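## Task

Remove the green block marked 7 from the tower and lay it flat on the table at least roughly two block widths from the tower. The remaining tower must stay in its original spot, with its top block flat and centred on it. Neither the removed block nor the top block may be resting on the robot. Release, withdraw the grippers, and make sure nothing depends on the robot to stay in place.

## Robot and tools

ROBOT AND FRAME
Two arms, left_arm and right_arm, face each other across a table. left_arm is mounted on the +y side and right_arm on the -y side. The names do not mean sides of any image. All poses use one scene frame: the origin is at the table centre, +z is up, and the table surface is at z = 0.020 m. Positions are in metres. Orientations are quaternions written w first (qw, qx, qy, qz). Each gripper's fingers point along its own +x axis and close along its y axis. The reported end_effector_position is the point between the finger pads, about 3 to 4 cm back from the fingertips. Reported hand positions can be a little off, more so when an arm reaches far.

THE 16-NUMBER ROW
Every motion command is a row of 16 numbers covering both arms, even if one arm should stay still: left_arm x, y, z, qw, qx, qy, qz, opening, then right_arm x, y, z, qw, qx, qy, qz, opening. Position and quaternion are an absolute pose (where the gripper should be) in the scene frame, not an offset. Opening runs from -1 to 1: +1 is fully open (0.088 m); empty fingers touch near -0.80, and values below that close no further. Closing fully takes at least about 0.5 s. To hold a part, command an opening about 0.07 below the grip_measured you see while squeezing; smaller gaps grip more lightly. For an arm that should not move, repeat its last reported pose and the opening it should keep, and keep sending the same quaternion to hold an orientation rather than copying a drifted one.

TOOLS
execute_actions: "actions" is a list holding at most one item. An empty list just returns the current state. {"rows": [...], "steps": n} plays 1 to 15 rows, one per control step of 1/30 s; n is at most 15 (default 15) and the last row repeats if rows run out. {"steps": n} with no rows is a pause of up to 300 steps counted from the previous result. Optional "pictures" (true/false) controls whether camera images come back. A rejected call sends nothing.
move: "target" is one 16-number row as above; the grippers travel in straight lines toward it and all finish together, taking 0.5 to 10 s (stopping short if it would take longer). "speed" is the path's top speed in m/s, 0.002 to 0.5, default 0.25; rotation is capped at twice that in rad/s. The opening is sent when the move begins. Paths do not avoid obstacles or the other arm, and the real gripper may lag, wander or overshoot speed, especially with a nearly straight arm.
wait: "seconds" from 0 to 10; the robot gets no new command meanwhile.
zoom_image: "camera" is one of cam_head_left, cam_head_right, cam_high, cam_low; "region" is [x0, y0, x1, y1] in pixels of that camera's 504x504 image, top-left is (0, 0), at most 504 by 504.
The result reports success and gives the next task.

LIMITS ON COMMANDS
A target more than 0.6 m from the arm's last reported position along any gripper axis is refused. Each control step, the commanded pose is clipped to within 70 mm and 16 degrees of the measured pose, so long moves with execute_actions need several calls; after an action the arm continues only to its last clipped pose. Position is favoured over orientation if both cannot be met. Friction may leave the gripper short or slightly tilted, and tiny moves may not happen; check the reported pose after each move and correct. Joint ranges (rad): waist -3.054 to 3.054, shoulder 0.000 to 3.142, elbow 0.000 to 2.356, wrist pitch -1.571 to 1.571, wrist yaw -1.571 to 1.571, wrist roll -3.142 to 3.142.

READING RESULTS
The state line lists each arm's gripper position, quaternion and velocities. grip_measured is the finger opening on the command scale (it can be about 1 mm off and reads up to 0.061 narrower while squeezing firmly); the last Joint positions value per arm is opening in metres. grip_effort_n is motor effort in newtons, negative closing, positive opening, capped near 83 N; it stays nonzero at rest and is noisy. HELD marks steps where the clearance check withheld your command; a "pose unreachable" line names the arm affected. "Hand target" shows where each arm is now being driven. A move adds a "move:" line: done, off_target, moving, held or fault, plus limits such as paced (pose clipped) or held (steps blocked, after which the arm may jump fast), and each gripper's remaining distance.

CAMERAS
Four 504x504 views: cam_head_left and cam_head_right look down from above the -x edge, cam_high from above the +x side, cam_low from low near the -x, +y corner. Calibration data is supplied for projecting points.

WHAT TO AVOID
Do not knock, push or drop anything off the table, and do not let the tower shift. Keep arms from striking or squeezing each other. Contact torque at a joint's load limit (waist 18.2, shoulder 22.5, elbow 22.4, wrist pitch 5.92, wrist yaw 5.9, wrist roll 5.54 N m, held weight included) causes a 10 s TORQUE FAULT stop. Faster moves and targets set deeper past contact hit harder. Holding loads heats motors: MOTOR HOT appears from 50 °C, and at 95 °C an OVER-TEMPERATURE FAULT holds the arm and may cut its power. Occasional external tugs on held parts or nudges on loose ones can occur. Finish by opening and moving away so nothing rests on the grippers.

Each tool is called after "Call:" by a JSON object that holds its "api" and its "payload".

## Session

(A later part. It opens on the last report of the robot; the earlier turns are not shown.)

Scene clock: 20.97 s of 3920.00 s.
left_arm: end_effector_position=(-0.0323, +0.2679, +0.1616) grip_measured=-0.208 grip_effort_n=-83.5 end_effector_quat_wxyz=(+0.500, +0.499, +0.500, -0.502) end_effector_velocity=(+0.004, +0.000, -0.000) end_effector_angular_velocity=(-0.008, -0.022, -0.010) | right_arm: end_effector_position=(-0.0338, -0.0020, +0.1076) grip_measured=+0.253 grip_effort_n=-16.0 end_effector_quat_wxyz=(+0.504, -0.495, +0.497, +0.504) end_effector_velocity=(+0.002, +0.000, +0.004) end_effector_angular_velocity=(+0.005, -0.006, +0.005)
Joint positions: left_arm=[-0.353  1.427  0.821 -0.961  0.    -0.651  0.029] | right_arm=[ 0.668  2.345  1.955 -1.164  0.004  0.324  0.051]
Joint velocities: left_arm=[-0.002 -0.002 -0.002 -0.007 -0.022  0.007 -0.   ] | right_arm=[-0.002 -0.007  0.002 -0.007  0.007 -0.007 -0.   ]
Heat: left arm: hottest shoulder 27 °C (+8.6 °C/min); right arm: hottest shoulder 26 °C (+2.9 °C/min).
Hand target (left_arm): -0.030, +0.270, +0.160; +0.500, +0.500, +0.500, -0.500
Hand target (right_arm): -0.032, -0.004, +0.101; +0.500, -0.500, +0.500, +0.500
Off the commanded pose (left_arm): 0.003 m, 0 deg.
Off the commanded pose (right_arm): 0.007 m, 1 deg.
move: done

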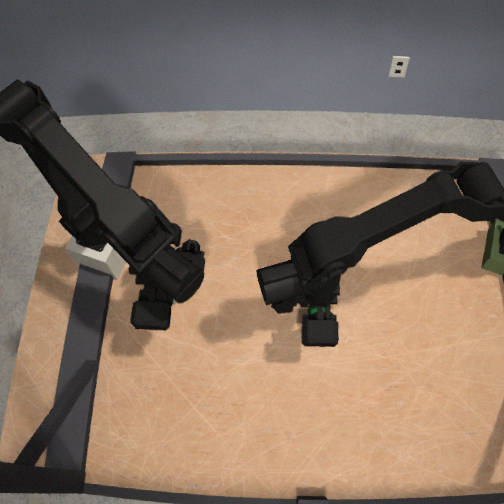

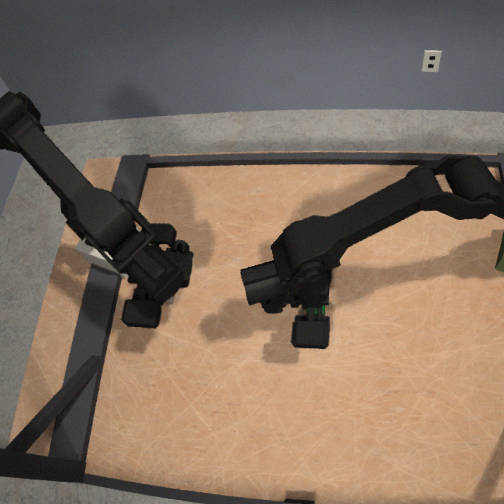

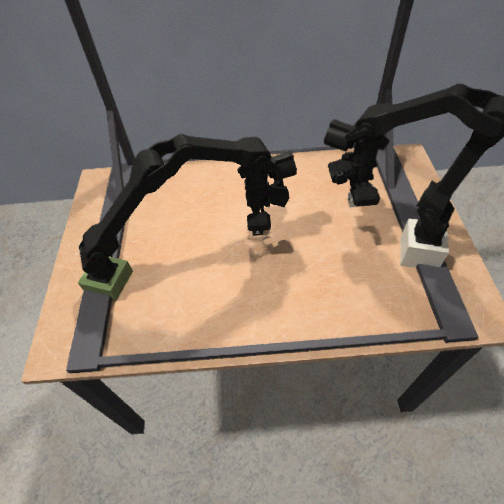

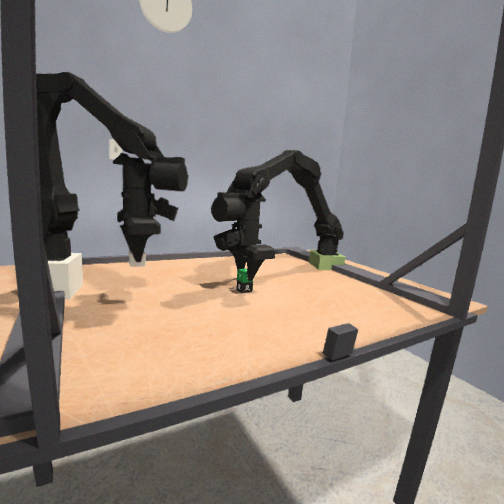

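Call:
{"api": "move", "payload": {"target": [-0.03,0.27,0.16,0.5,0.5,0.5,-0.5,-0.3,-0.0338,-0.002,0.1076,0.504,-0.495,0.497,0.504,-0.3]}}

Call:
{"api": "move", "payload": {"target": [-0.03,0.27,0.16,0.5,0.5,0.5,-0.5,-0.3,-0.035,0.001,0.135,0.504,-0.495,0.497,0.504,-0.3], "speed": 0.08}}

Call:
{"api": "move", "payload": {"target": [-0.0295,-0.009,0.122,0.5,0.5,0.5,-0.5,-0.3,-0.035,-0.275,0.083,0.5,-0.5,0.5,0.5,-0.3]}}

Call:
{"api": "move", "payload": {"target": [-0.030,-0.007,0.101,0.5,0.5,0.5,-0.5,-0.3,-0.035,-0.275,0.064,0.5,-0.5,0.5,0.5,-0.3], "speed": 0.035}}

Call:
{"api": "zoom_image", "payload": {"camera": "cam_low", "region": [205, 225, 285, 305]}}

Call:
{"api": "zoom_image", "payload": {"camera": "cam_low", "region": [280, 225, 360, 305]}}

Scene clock: 25.20 s of 3920.00 s.
left_arm: end_effector_position=(-0.0323, +0.2679, +0.1616) grip_measured=-0.208 grip_effort_n=-83.5 end_effector_quat_wxyz=(+0.500, +0.499, +0.500, -0.502) end_effector_velocity=(+0.001, +0.006, -0.000) end_effector_angular_velocity=(+0.022, -0.008, -0.015) | right_arm: end_effector_position=(-0.0338, -0.0020, +0.1076) grip_measured=-0.199 grip_effort_n=-83.5 end_effector_quat_wxyz=(+0.504, -0.495, +0.496, +0.504) end_effector_velocity=(-0.003, +0.001, +0.003) end_effector_angular_velocity=(+0.005, +0.025, +0.005)
Joint positions: left_arm=[-0.353  1.427  0.821 -0.961  0.    -0.651  0.029] | right_arm=[ 0.668  2.345  1.954 -1.163  0.004  0.323  0.029]
Joint velocities: left_arm=[-0.007 -0.002 -0.002 -0.022  0.007  0.007 -0.   ] | right_arm=[-0.002 -0.007 -0.002  0.007 -0.022 -0.007 -0.   ]
Heat: left arm: hottest shoulder 27 °C (+7.1 °C/min); right arm: hottest shoulder 28 °C (+7.1 °C/min).
Hand target (left_arm): -0.030, +0.270, +0.160; +0.500, +0.500, +0.500, -0.500
Hand target (right_arm): -0.034, -0.002, +0.108; +0.504, -0.495, +0.497, +0.504
Off the commanded pose (left_arm): 0.003 m, 0 deg.
Off the commanded pose (right_arm): 0.000 m, 0 deg.
After step 90, 0.53 s passed at rest.
move: done

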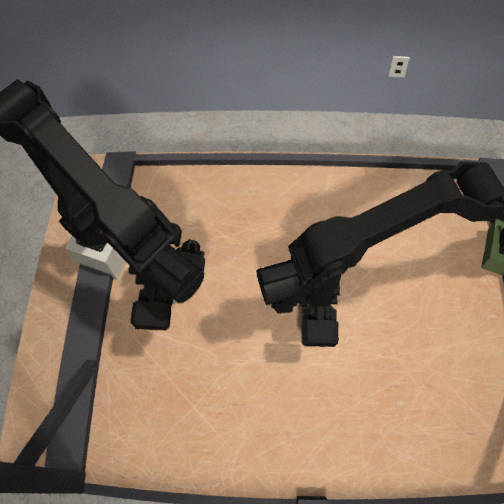

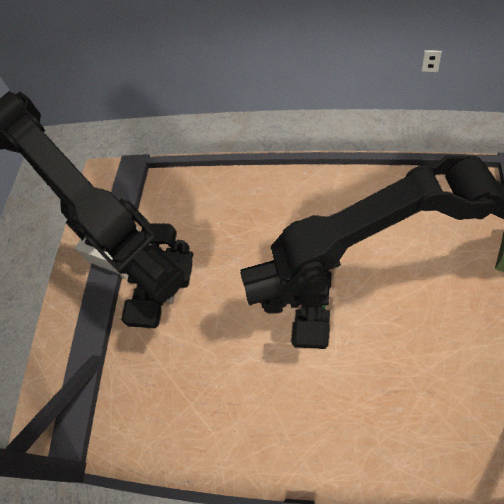

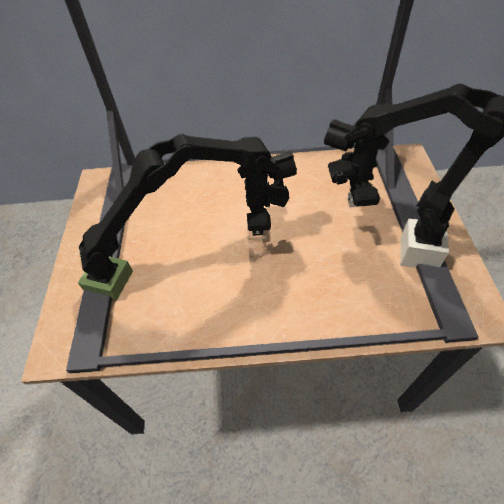

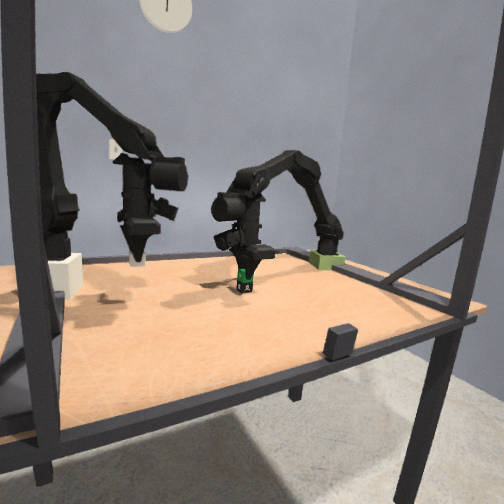

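Scene clock: 26.07 s of 3920.00 s.
left_arm: end_effector_position=(-0.0322, +0.2680, +0.1615) grip_measured=-0.208 grip_effort_n=-83.5 end_effector_quat_wxyz=(+0.500, +0.499, +0.500, -0.501) end_effector_velocity=(+0.002, +0.001, -0.000) end_effector_angular_velocity=(+0.001, -0.010, -0.010) | right_arm: end_effector_position=(-0.0338, -0.0018, +0.1323) grip_measured=-0.199 grip_effort_n=-83.5 end_effector_quat_wxyz=(+0.502, -0.498, +0.498, +0.501) end_effector_velocity=(+0.001, -0.002, +0.006) end_effector_angular_velocity=(-0.005, +0.006, +0.005)
Joint positions: left_arm=[-0.353  1.427  0.821 -0.961  0.    -0.651  0.029] | right_arm=[ 0.668  2.345  2.053 -1.273  0.004  0.323  0.029]
Joint velocities: left_arm=[-0.002 -0.002 -0.002 -0.007 -0.007  0.007 -0.   ] | right_arm=[-0.002 -0.007  0.012 -0.022 -0.007 -0.007 -0.   ]
Heat: left arm: hottest shoulder 27 °C (+6.9 °C/min); right arm: hottest shoulder 28 °C (+6.9 °C/min).
Hand target (left_arm): -0.030, +0.270, +0.160; +0.500, +0.500, +0.500, -0.500
Hand target (right_arm): -0.035, +0.001, +0.135; +0.504, -0.495, +0.497, +0.504
Off the commanded pose (left_arm): 0.003 m, 0 deg.
Off the commanded pose (right_arm): 0.004 m, 1 deg.
move: done

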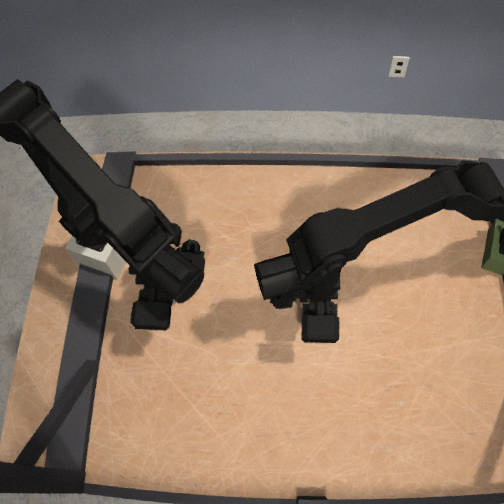

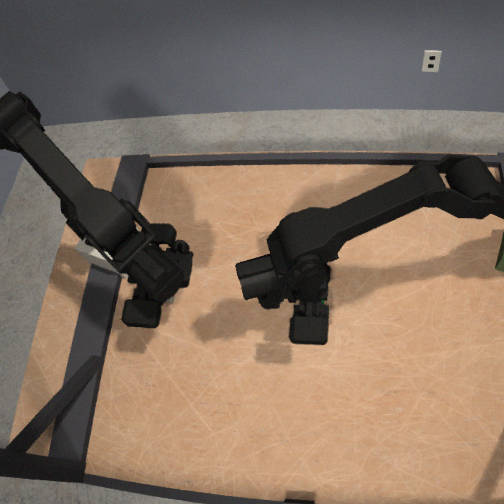

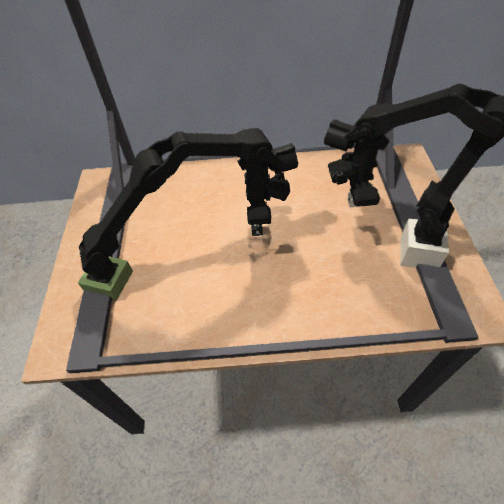

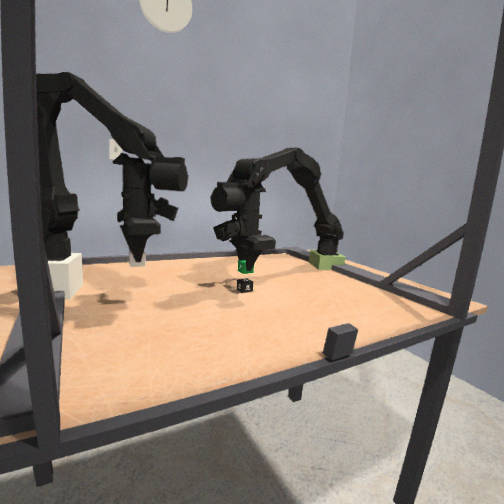

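Scene clock: 27.87 s of 3920.00 s.
left_arm: end_effector_position=(-0.0287, -0.0082, +0.1272) grip_measured=-0.208 grip_effort_n=-83.5 end_effector_quat_wxyz=(+0.503, +0.494, +0.498, -0.504) end_effector_velocity=(+0.003, +0.002, -0.001) end_effector_angular_velocity=(+0.020, -0.029, -0.009) | right_arm: end_effector_position=(-0.0353, -0.2725, +0.0815) grip_measured=-0.199 grip_effort_n=-83.5 end_effector_quat_wxyz=(+0.498, -0.500, +0.501, +0.501) end_effector_velocity=(-0.002, -0.002, -0.000) end_effector_angular_velocity=(+0.001, +0.010, +0.000)
Joint positions: left_arm=[ 0.02   2.405  2.003 -1.153  0.001 -0.282  0.029] | right_arm=[ 1.071  1.527  0.704 -0.746 -0.004  0.724  0.029]
Joint velocities: left_arm=[-0.002  0.017  0.027 -0.037 -0.022  0.007  0.   ] | right_arm=[ 0.007 -0.007 -0.007  0.007 -0.007  0.007 -0.   ]
Heat: left arm: hottest shoulder 27 °C (+6.5 °C/min); right arm: hottest shoulder 28 °C (+6.5 °C/min).
Hand target (left_arm): -0.028, -0.009, +0.121; +0.500, +0.499, +0.500, -0.501
Hand target (right_arm): -0.034, -0.274, +0.081; +0.499, -0.499, +0.501, +0.501
Off the commanded pose (left_arm): 0.005 m, 1 deg.
Off the commanded pose (right_arm): 0.003 m, 0 deg.
move: done

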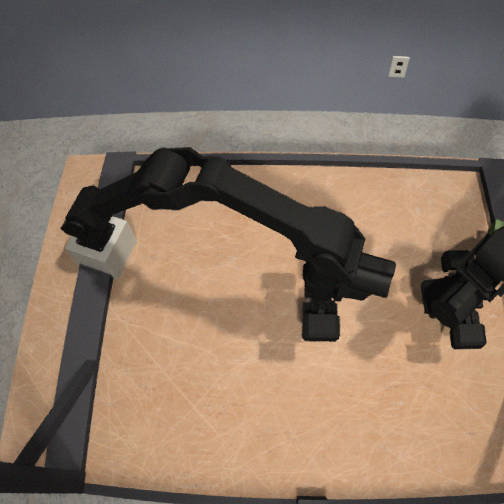

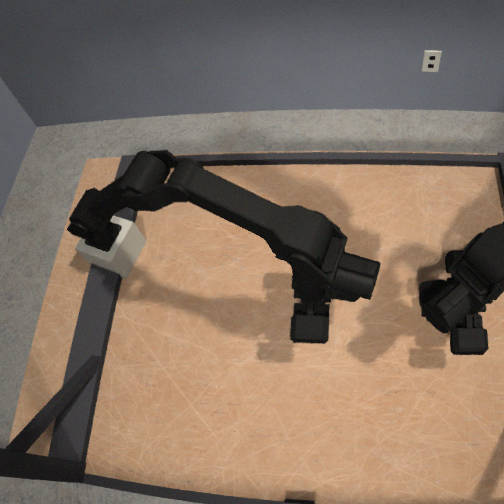

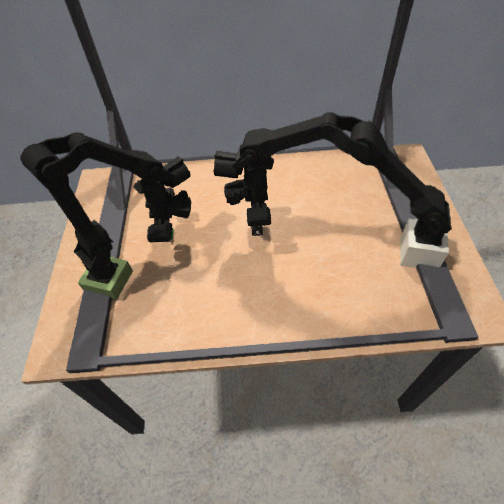

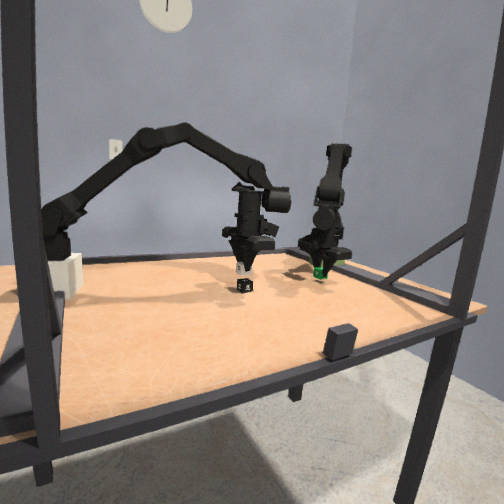

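Scene clock: 28.93 s of 3920.00 s.
left_arm: end_effector_position=(-0.0298, -0.0115, +0.1120) grip_measured=-0.208 grip_effort_n=-83.5 end_effector_quat_wxyz=(+0.505, +0.491, +0.496, -0.508) end_effector_velocity=(+0.003, +0.001, +0.000) end_effector_angular_velocity=(+0.001, -0.023, +0.005) | right_arm: end_effector_position=(-0.0370, -0.2722, +0.0681) grip_measured=-0.199 grip_effort_n=-83.5 end_effector_quat_wxyz=(+0.499, -0.496, +0.501, +0.505) end_effector_velocity=(+0.002, -0.003, -0.000) end_effector_angular_velocity=(-0.010, +0.001, +0.005)
Joint positions: left_arm=[ 0.02   2.424  1.975 -1.095  0.001 -0.282  0.029] | right_arm=[ 1.076  1.56   0.67  -0.669 -0.003  0.73   0.029]
Joint velocities: left_arm=[-0.002 -0.002 -0.002 -0.007 -0.022 -0.007 -0.   ] | right_arm=[-0.002 -0.007 -0.007 -0.007 -0.007 -0.007 -0.   ]
Heat: left arm: hottest shoulder 27 °C (+6.2 °C/min); right arm: hottest shoulder 28 °C (+6.2 °C/min).
Hand target (left_arm): -0.030, -0.007, +0.101; +0.500, +0.500, +0.500, -0.500
Hand target (right_arm): -0.035, -0.275, +0.064; +0.500, -0.500, +0.500, +0.500
Off the commanded pose (left_arm): 0.012 m, 2 deg.
Off the commanded pose (right_arm): 0.005 m, 1 deg.
move: off_target (left_arm)

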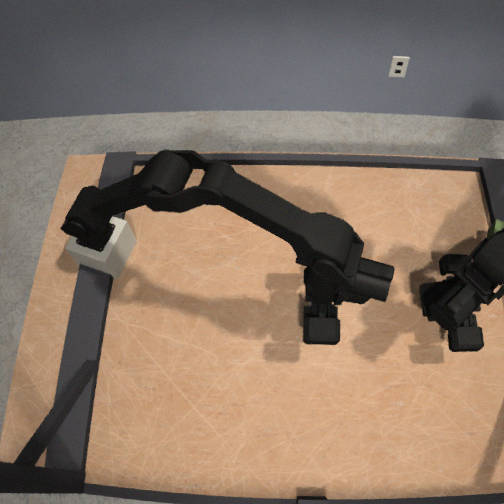

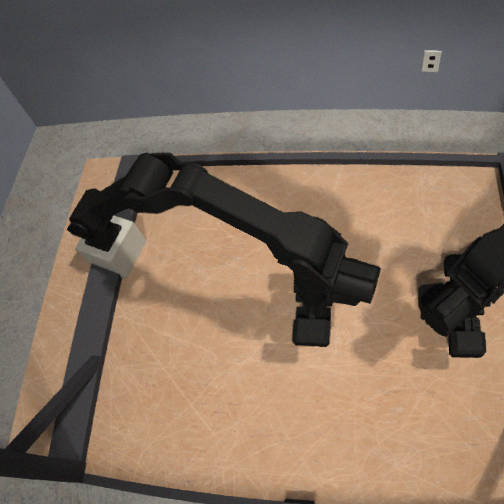

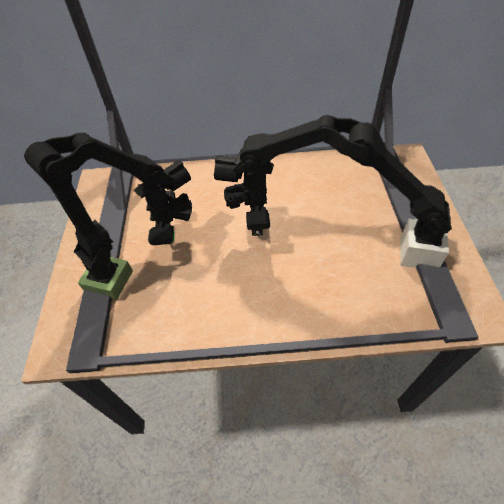

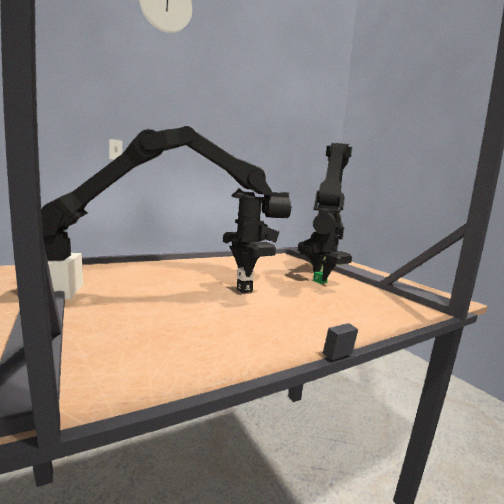

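Region (205, 225, 285, 305) of cam_low's 504x504 image, scaled by 6.300, with more detail than that image has.

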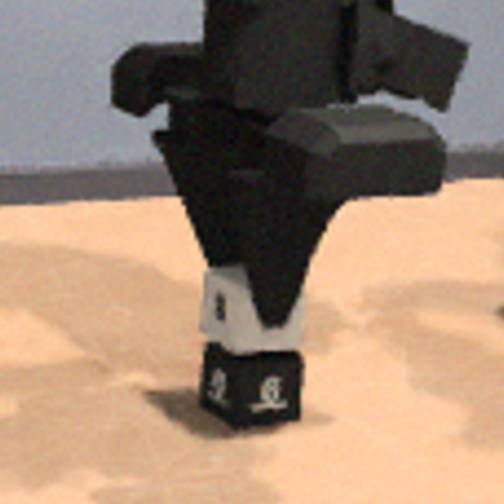

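Region (280, 225, 360, 305) of cam_low's 504x504 image, scaled by 6.300, with more detail than that image has.

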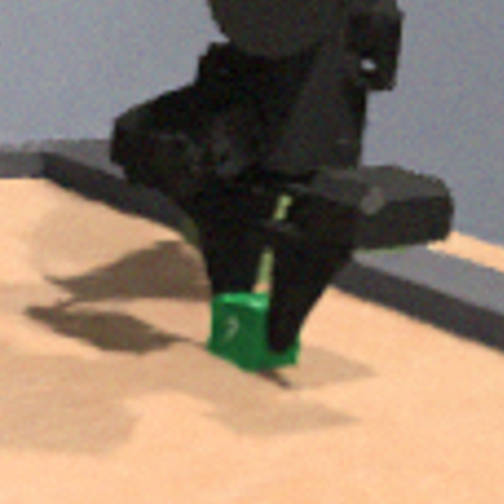

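Call:
{"api": "move", "payload": {"target": [-0.033,-0.007,0.096,0.5,0.5,0.5,-0.5,-0.3,-0.035,-0.275,0.062,0.5,-0.5,0.5,0.5,-0.3], "speed": 0.035}}

Call:
{"api": "zoom_image", "payload": {"camera": "cam_low", "region": [205, 225, 285, 305]}}

Scene clock: 31.50 s of 3920.00 s.
left_arm: end_effector_position=(-0.0333, -0.0120, +0.1079) grip_measured=-0.208 grip_effort_n=-83.5 end_effector_quat_wxyz=(+0.504, +0.491, +0.495, -0.510) end_effector_velocity=(+0.003, +0.002, -0.002) end_effector_angular_velocity=(+0.006, -0.024, +0.006) | right_arm: end_effector_position=(-0.0368, -0.2723, +0.0677) grip_measured=-0.199 grip_effort_n=-83.5 end_effector_quat_wxyz=(+0.499, -0.495, +0.501, +0.505) end_effector_velocity=(+0.001, -0.002, -0.001) end_effector_angular_velocity=(-0.014, -0.003, +0.005)
Joint positions: left_arm=[ 0.013  2.432  1.972 -1.082  0.001 -0.285  0.029] | right_arm=[ 1.076  1.56   0.668 -0.666 -0.003  0.73   0.029]
Joint velocities: left_arm=[-0.002  0.002 -0.002 -0.007 -0.022 -0.007  0.   ] | right_arm=[-0.002  0.002 -0.002 -0.007 -0.007 -0.007 -0.   ]
Heat: left arm: hottest shoulder 28 °C (+7.6 °C/min); right arm: hottest shoulder 28 °C (+5.7 °C/min).
Hand target (left_arm): -0.033, -0.007, +0.096; +0.500, +0.500, +0.500, -0.500
Hand target (right_arm): -0.035, -0.275, +0.062; +0.500, -0.500, +0.500, +0.500
Off the commanded pose (left_arm): 0.013 m, 2 deg.
Off the commanded pose (right_arm): 0.007 m, 1 deg.
move: off_target (left_arm)

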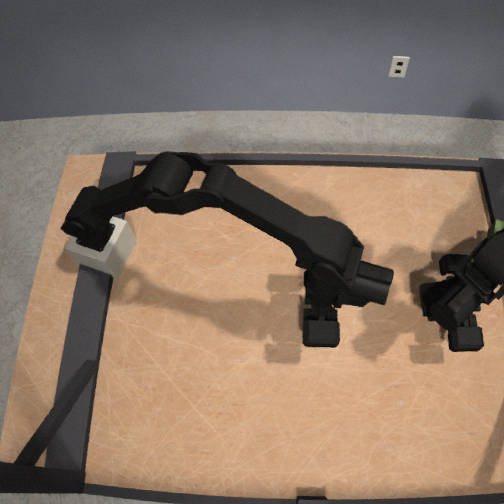

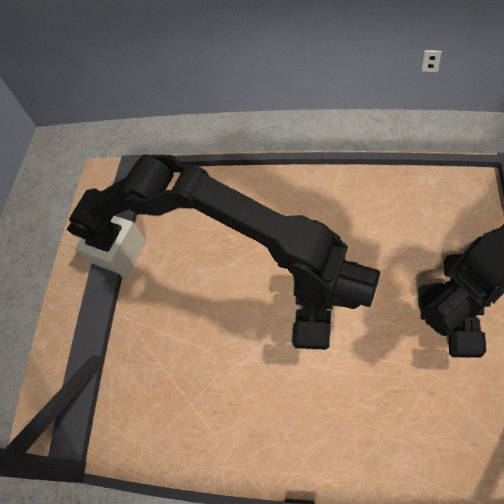

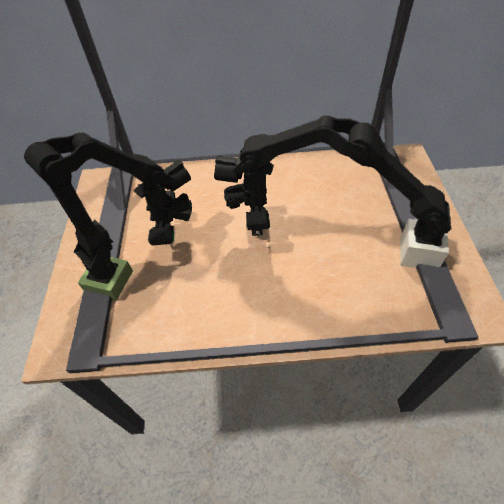

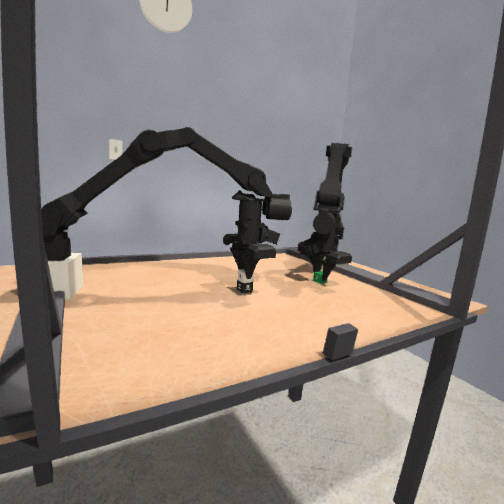

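Region (205, 225, 285, 305) of cam_low's 504x504 image, scaled by 6.300, with more detail than that image has.

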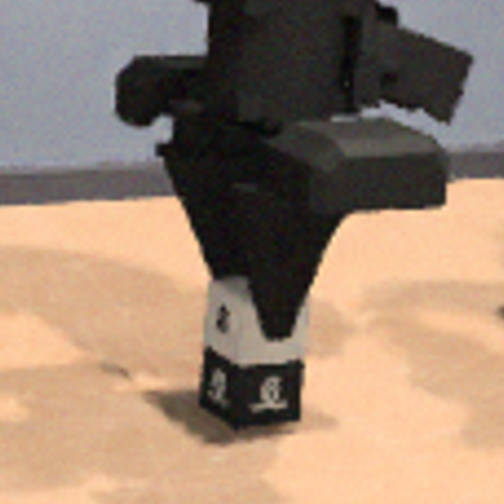

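Call:
{"api": "move", "payload": {"target": [-0.0333,-0.012,0.1079,0.504,0.491,0.495,-0.51,0.3,-0.0368,-0.2723,0.0677,0.499,-0.495,0.501,0.505,0.3]}}

Call:
{"api": "move", "payload": {"target": [-0.033,0.1,0.2,0.5,0.5,0.5,-0.5,0.3,-0.037,-0.275,0.17,0.5,-0.5,0.5,0.5,0.3]}}

Call:
{"api": "zoom_image", "payload": {"camera": "cam_high", "region": [225, 185, 295, 255]}}

Call:
{"api": "zoom_image", "payload": {"camera": "cam_low", "region": [205, 225, 345, 305]}}

Scene clock: 34.67 s of 3920.00 s.
left_arm: end_effector_position=(-0.0334, -0.0120, +0.1077) grip_measured=+0.295 grip_effort_n=15.1 end_effector_quat_wxyz=(+0.504, +0.491, +0.495, -0.510) end_effector_velocity=(-0.005, +0.000, +0.001) end_effector_angular_velocity=(-0.005, +0.009, -0.000) | right_arm: end_effector_position=(-0.0371, -0.2720, +0.0674) grip_measured=+0.295 grip_effort_n=16.5 end_effector_quat_wxyz=(+0.499, -0.495, +0.501, +0.505) end_effector_velocity=(-0.000, -0.000, -0.002) end_effector_angular_velocity=(-0.007, +0.004, +0.005)
Joint positions: left_arm=[ 0.013  2.432  1.972 -1.082  0.001 -0.285  0.053] | right_arm=[ 1.076  1.561  0.668 -0.664 -0.003  0.73   0.053]
Joint velocities: left_arm=[-0.007 -0.002 -0.002  0.007  0.007 -0.007  0.   ] | right_arm=[-0.002  0.007 -0.002  0.007 -0.007 -0.007  0.001]
Heat: left arm: hottest shoulder 28 °C (+6.9 °C/min); right arm: hottest shoulder 28 °C (+5.2 °C/min).
Hand target (left_arm): -0.033, -0.012, +0.108; +0.504, +0.491, +0.495, -0.510
Hand target (right_arm): -0.037, -0.272, +0.068; +0.499, -0.495, +0.501, +0.505
Off the commanded pose (left_arm): 0.000 m, 0 deg.
Off the commanded pose (right_arm): 0.000 m, 0 deg.
move: done

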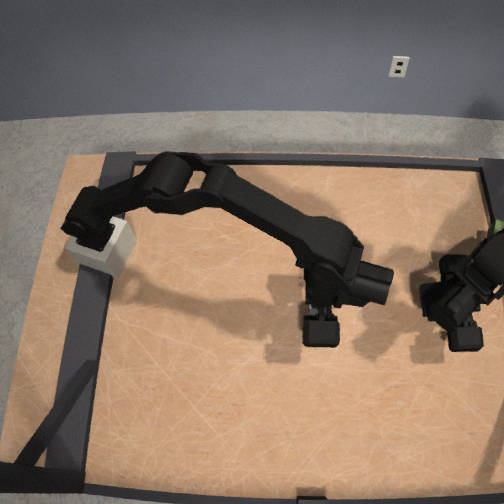

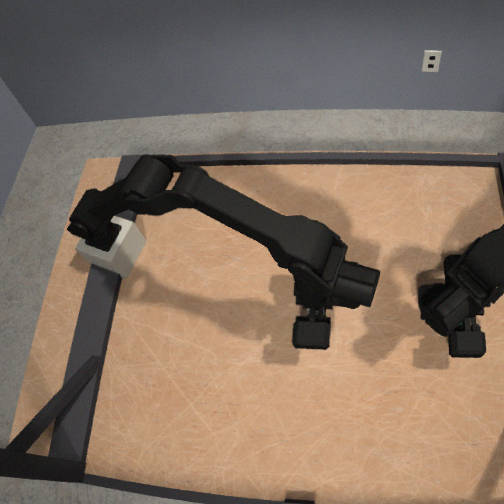

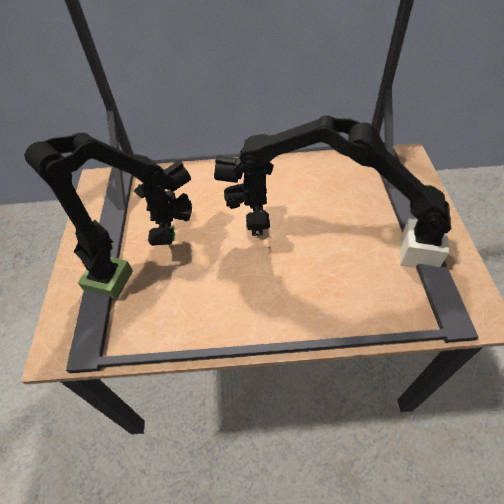

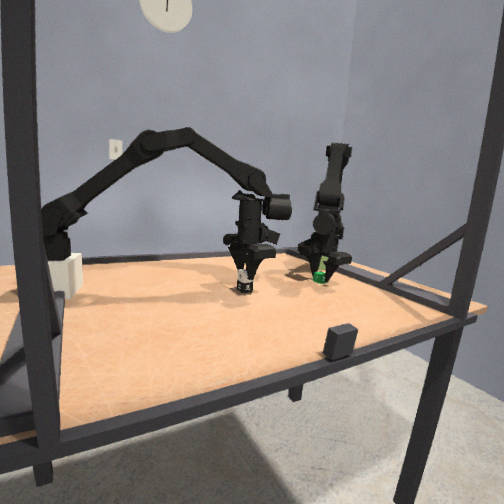

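Scene clock: 35.87 s of 3920.00 s.
left_arm: end_effector_position=(-0.0341, +0.0960, +0.1995) grip_measured=+0.297 grip_effort_n=15.1 end_effector_quat_wxyz=(+0.500, +0.499, +0.499, -0.501) end_effector_velocity=(-0.001, +0.003, +0.005) end_effector_angular_velocity=(-0.009, -0.004, +0.000) | right_arm: end_effector_position=(-0.0341, -0.2778, +0.1649) grip_measured=+0.297 grip_effort_n=16.5 end_effector_quat_wxyz=(+0.498, -0.507, +0.501, +0.494) end_effector_velocity=(-0.001, -0.003, +0.001) end_effector_angular_velocity=(-0.017, +0.015, +0.004)
Joint positions: left_arm=[-0.071  1.961  1.581 -1.188  0.001 -0.369  0.054] | right_arm=[ 1.083  1.387  0.942 -1.145 -0.003  0.737  0.054]
Joint velocities: left_arm=[-0.007 -0.017 -0.002 -0.007 -0.007 -0.007 -0.   ] | right_arm=[-0.002 -0.002  0.002 -0.007 -0.022 -0.007 -0.   ]
Heat: left arm: hottest shoulder 29 °C (+8.4 °C/min); right arm: hottest shoulder 28 °C (+5.0 °C/min).
Hand target (left_arm): -0.034, +0.100, +0.200; +0.500, +0.500, +0.500, -0.500
Hand target (right_arm): -0.036, -0.276, +0.170; +0.500, -0.500, +0.500, +0.500
Off the commanded pose (left_arm): 0.004 m, 0 deg.
Off the commanded pose (right_arm): 0.006 m, 1 deg.
move: done

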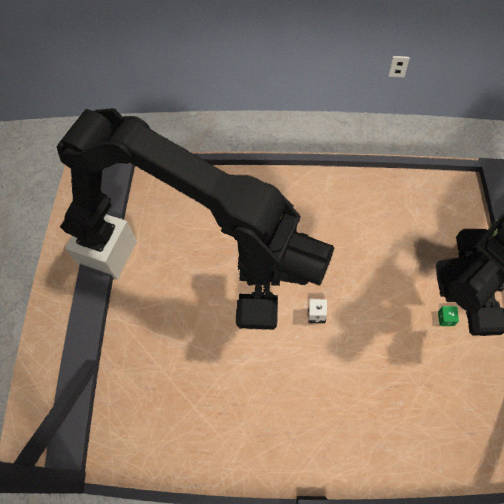

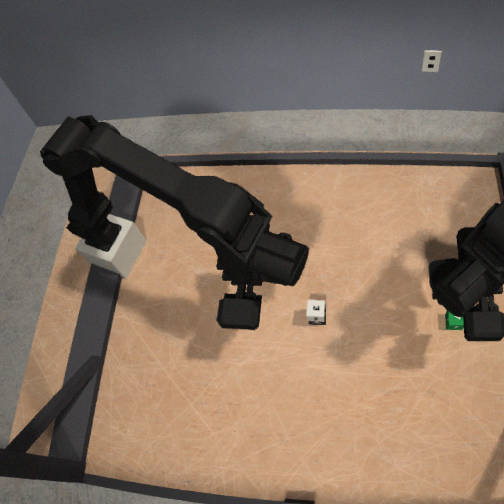

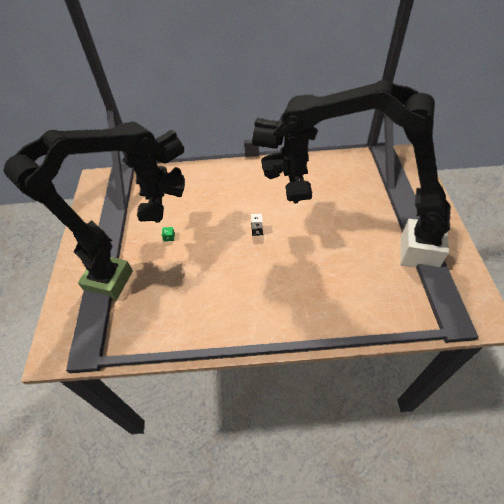

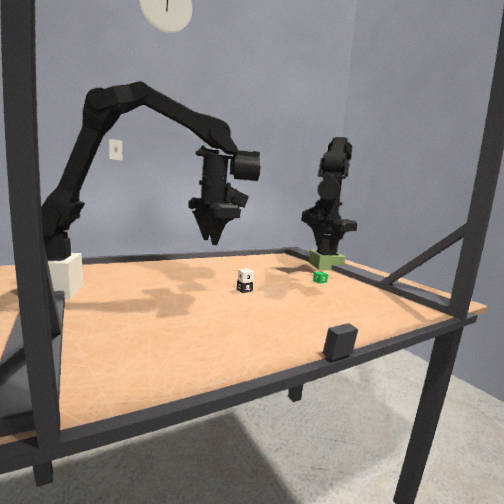

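Region (225, 185, 295, 255) of cam_high's 504x504 image, scaled by 7.200, with more detail than that image has.

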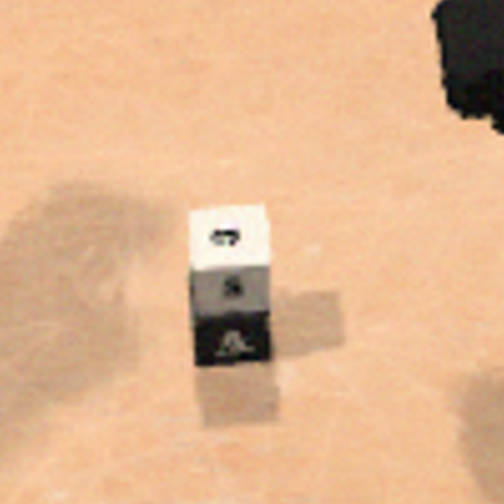

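Region (205, 225, 345, 305) of cam_low's 504x504 image, scaled by 3.600, with more detail than that image has; it fills the top 288 rows of this view, and the rest is white.

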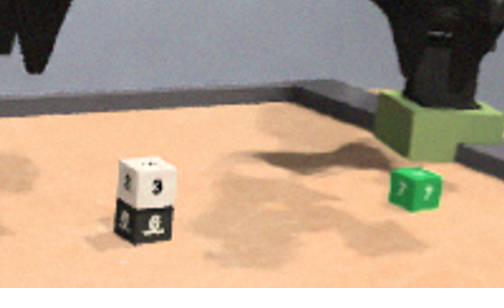

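About 2 mm off; fine.

Call:
{"api": "finished_scene", "payload": {"scene": 2}}

The scene is finished: the task was done.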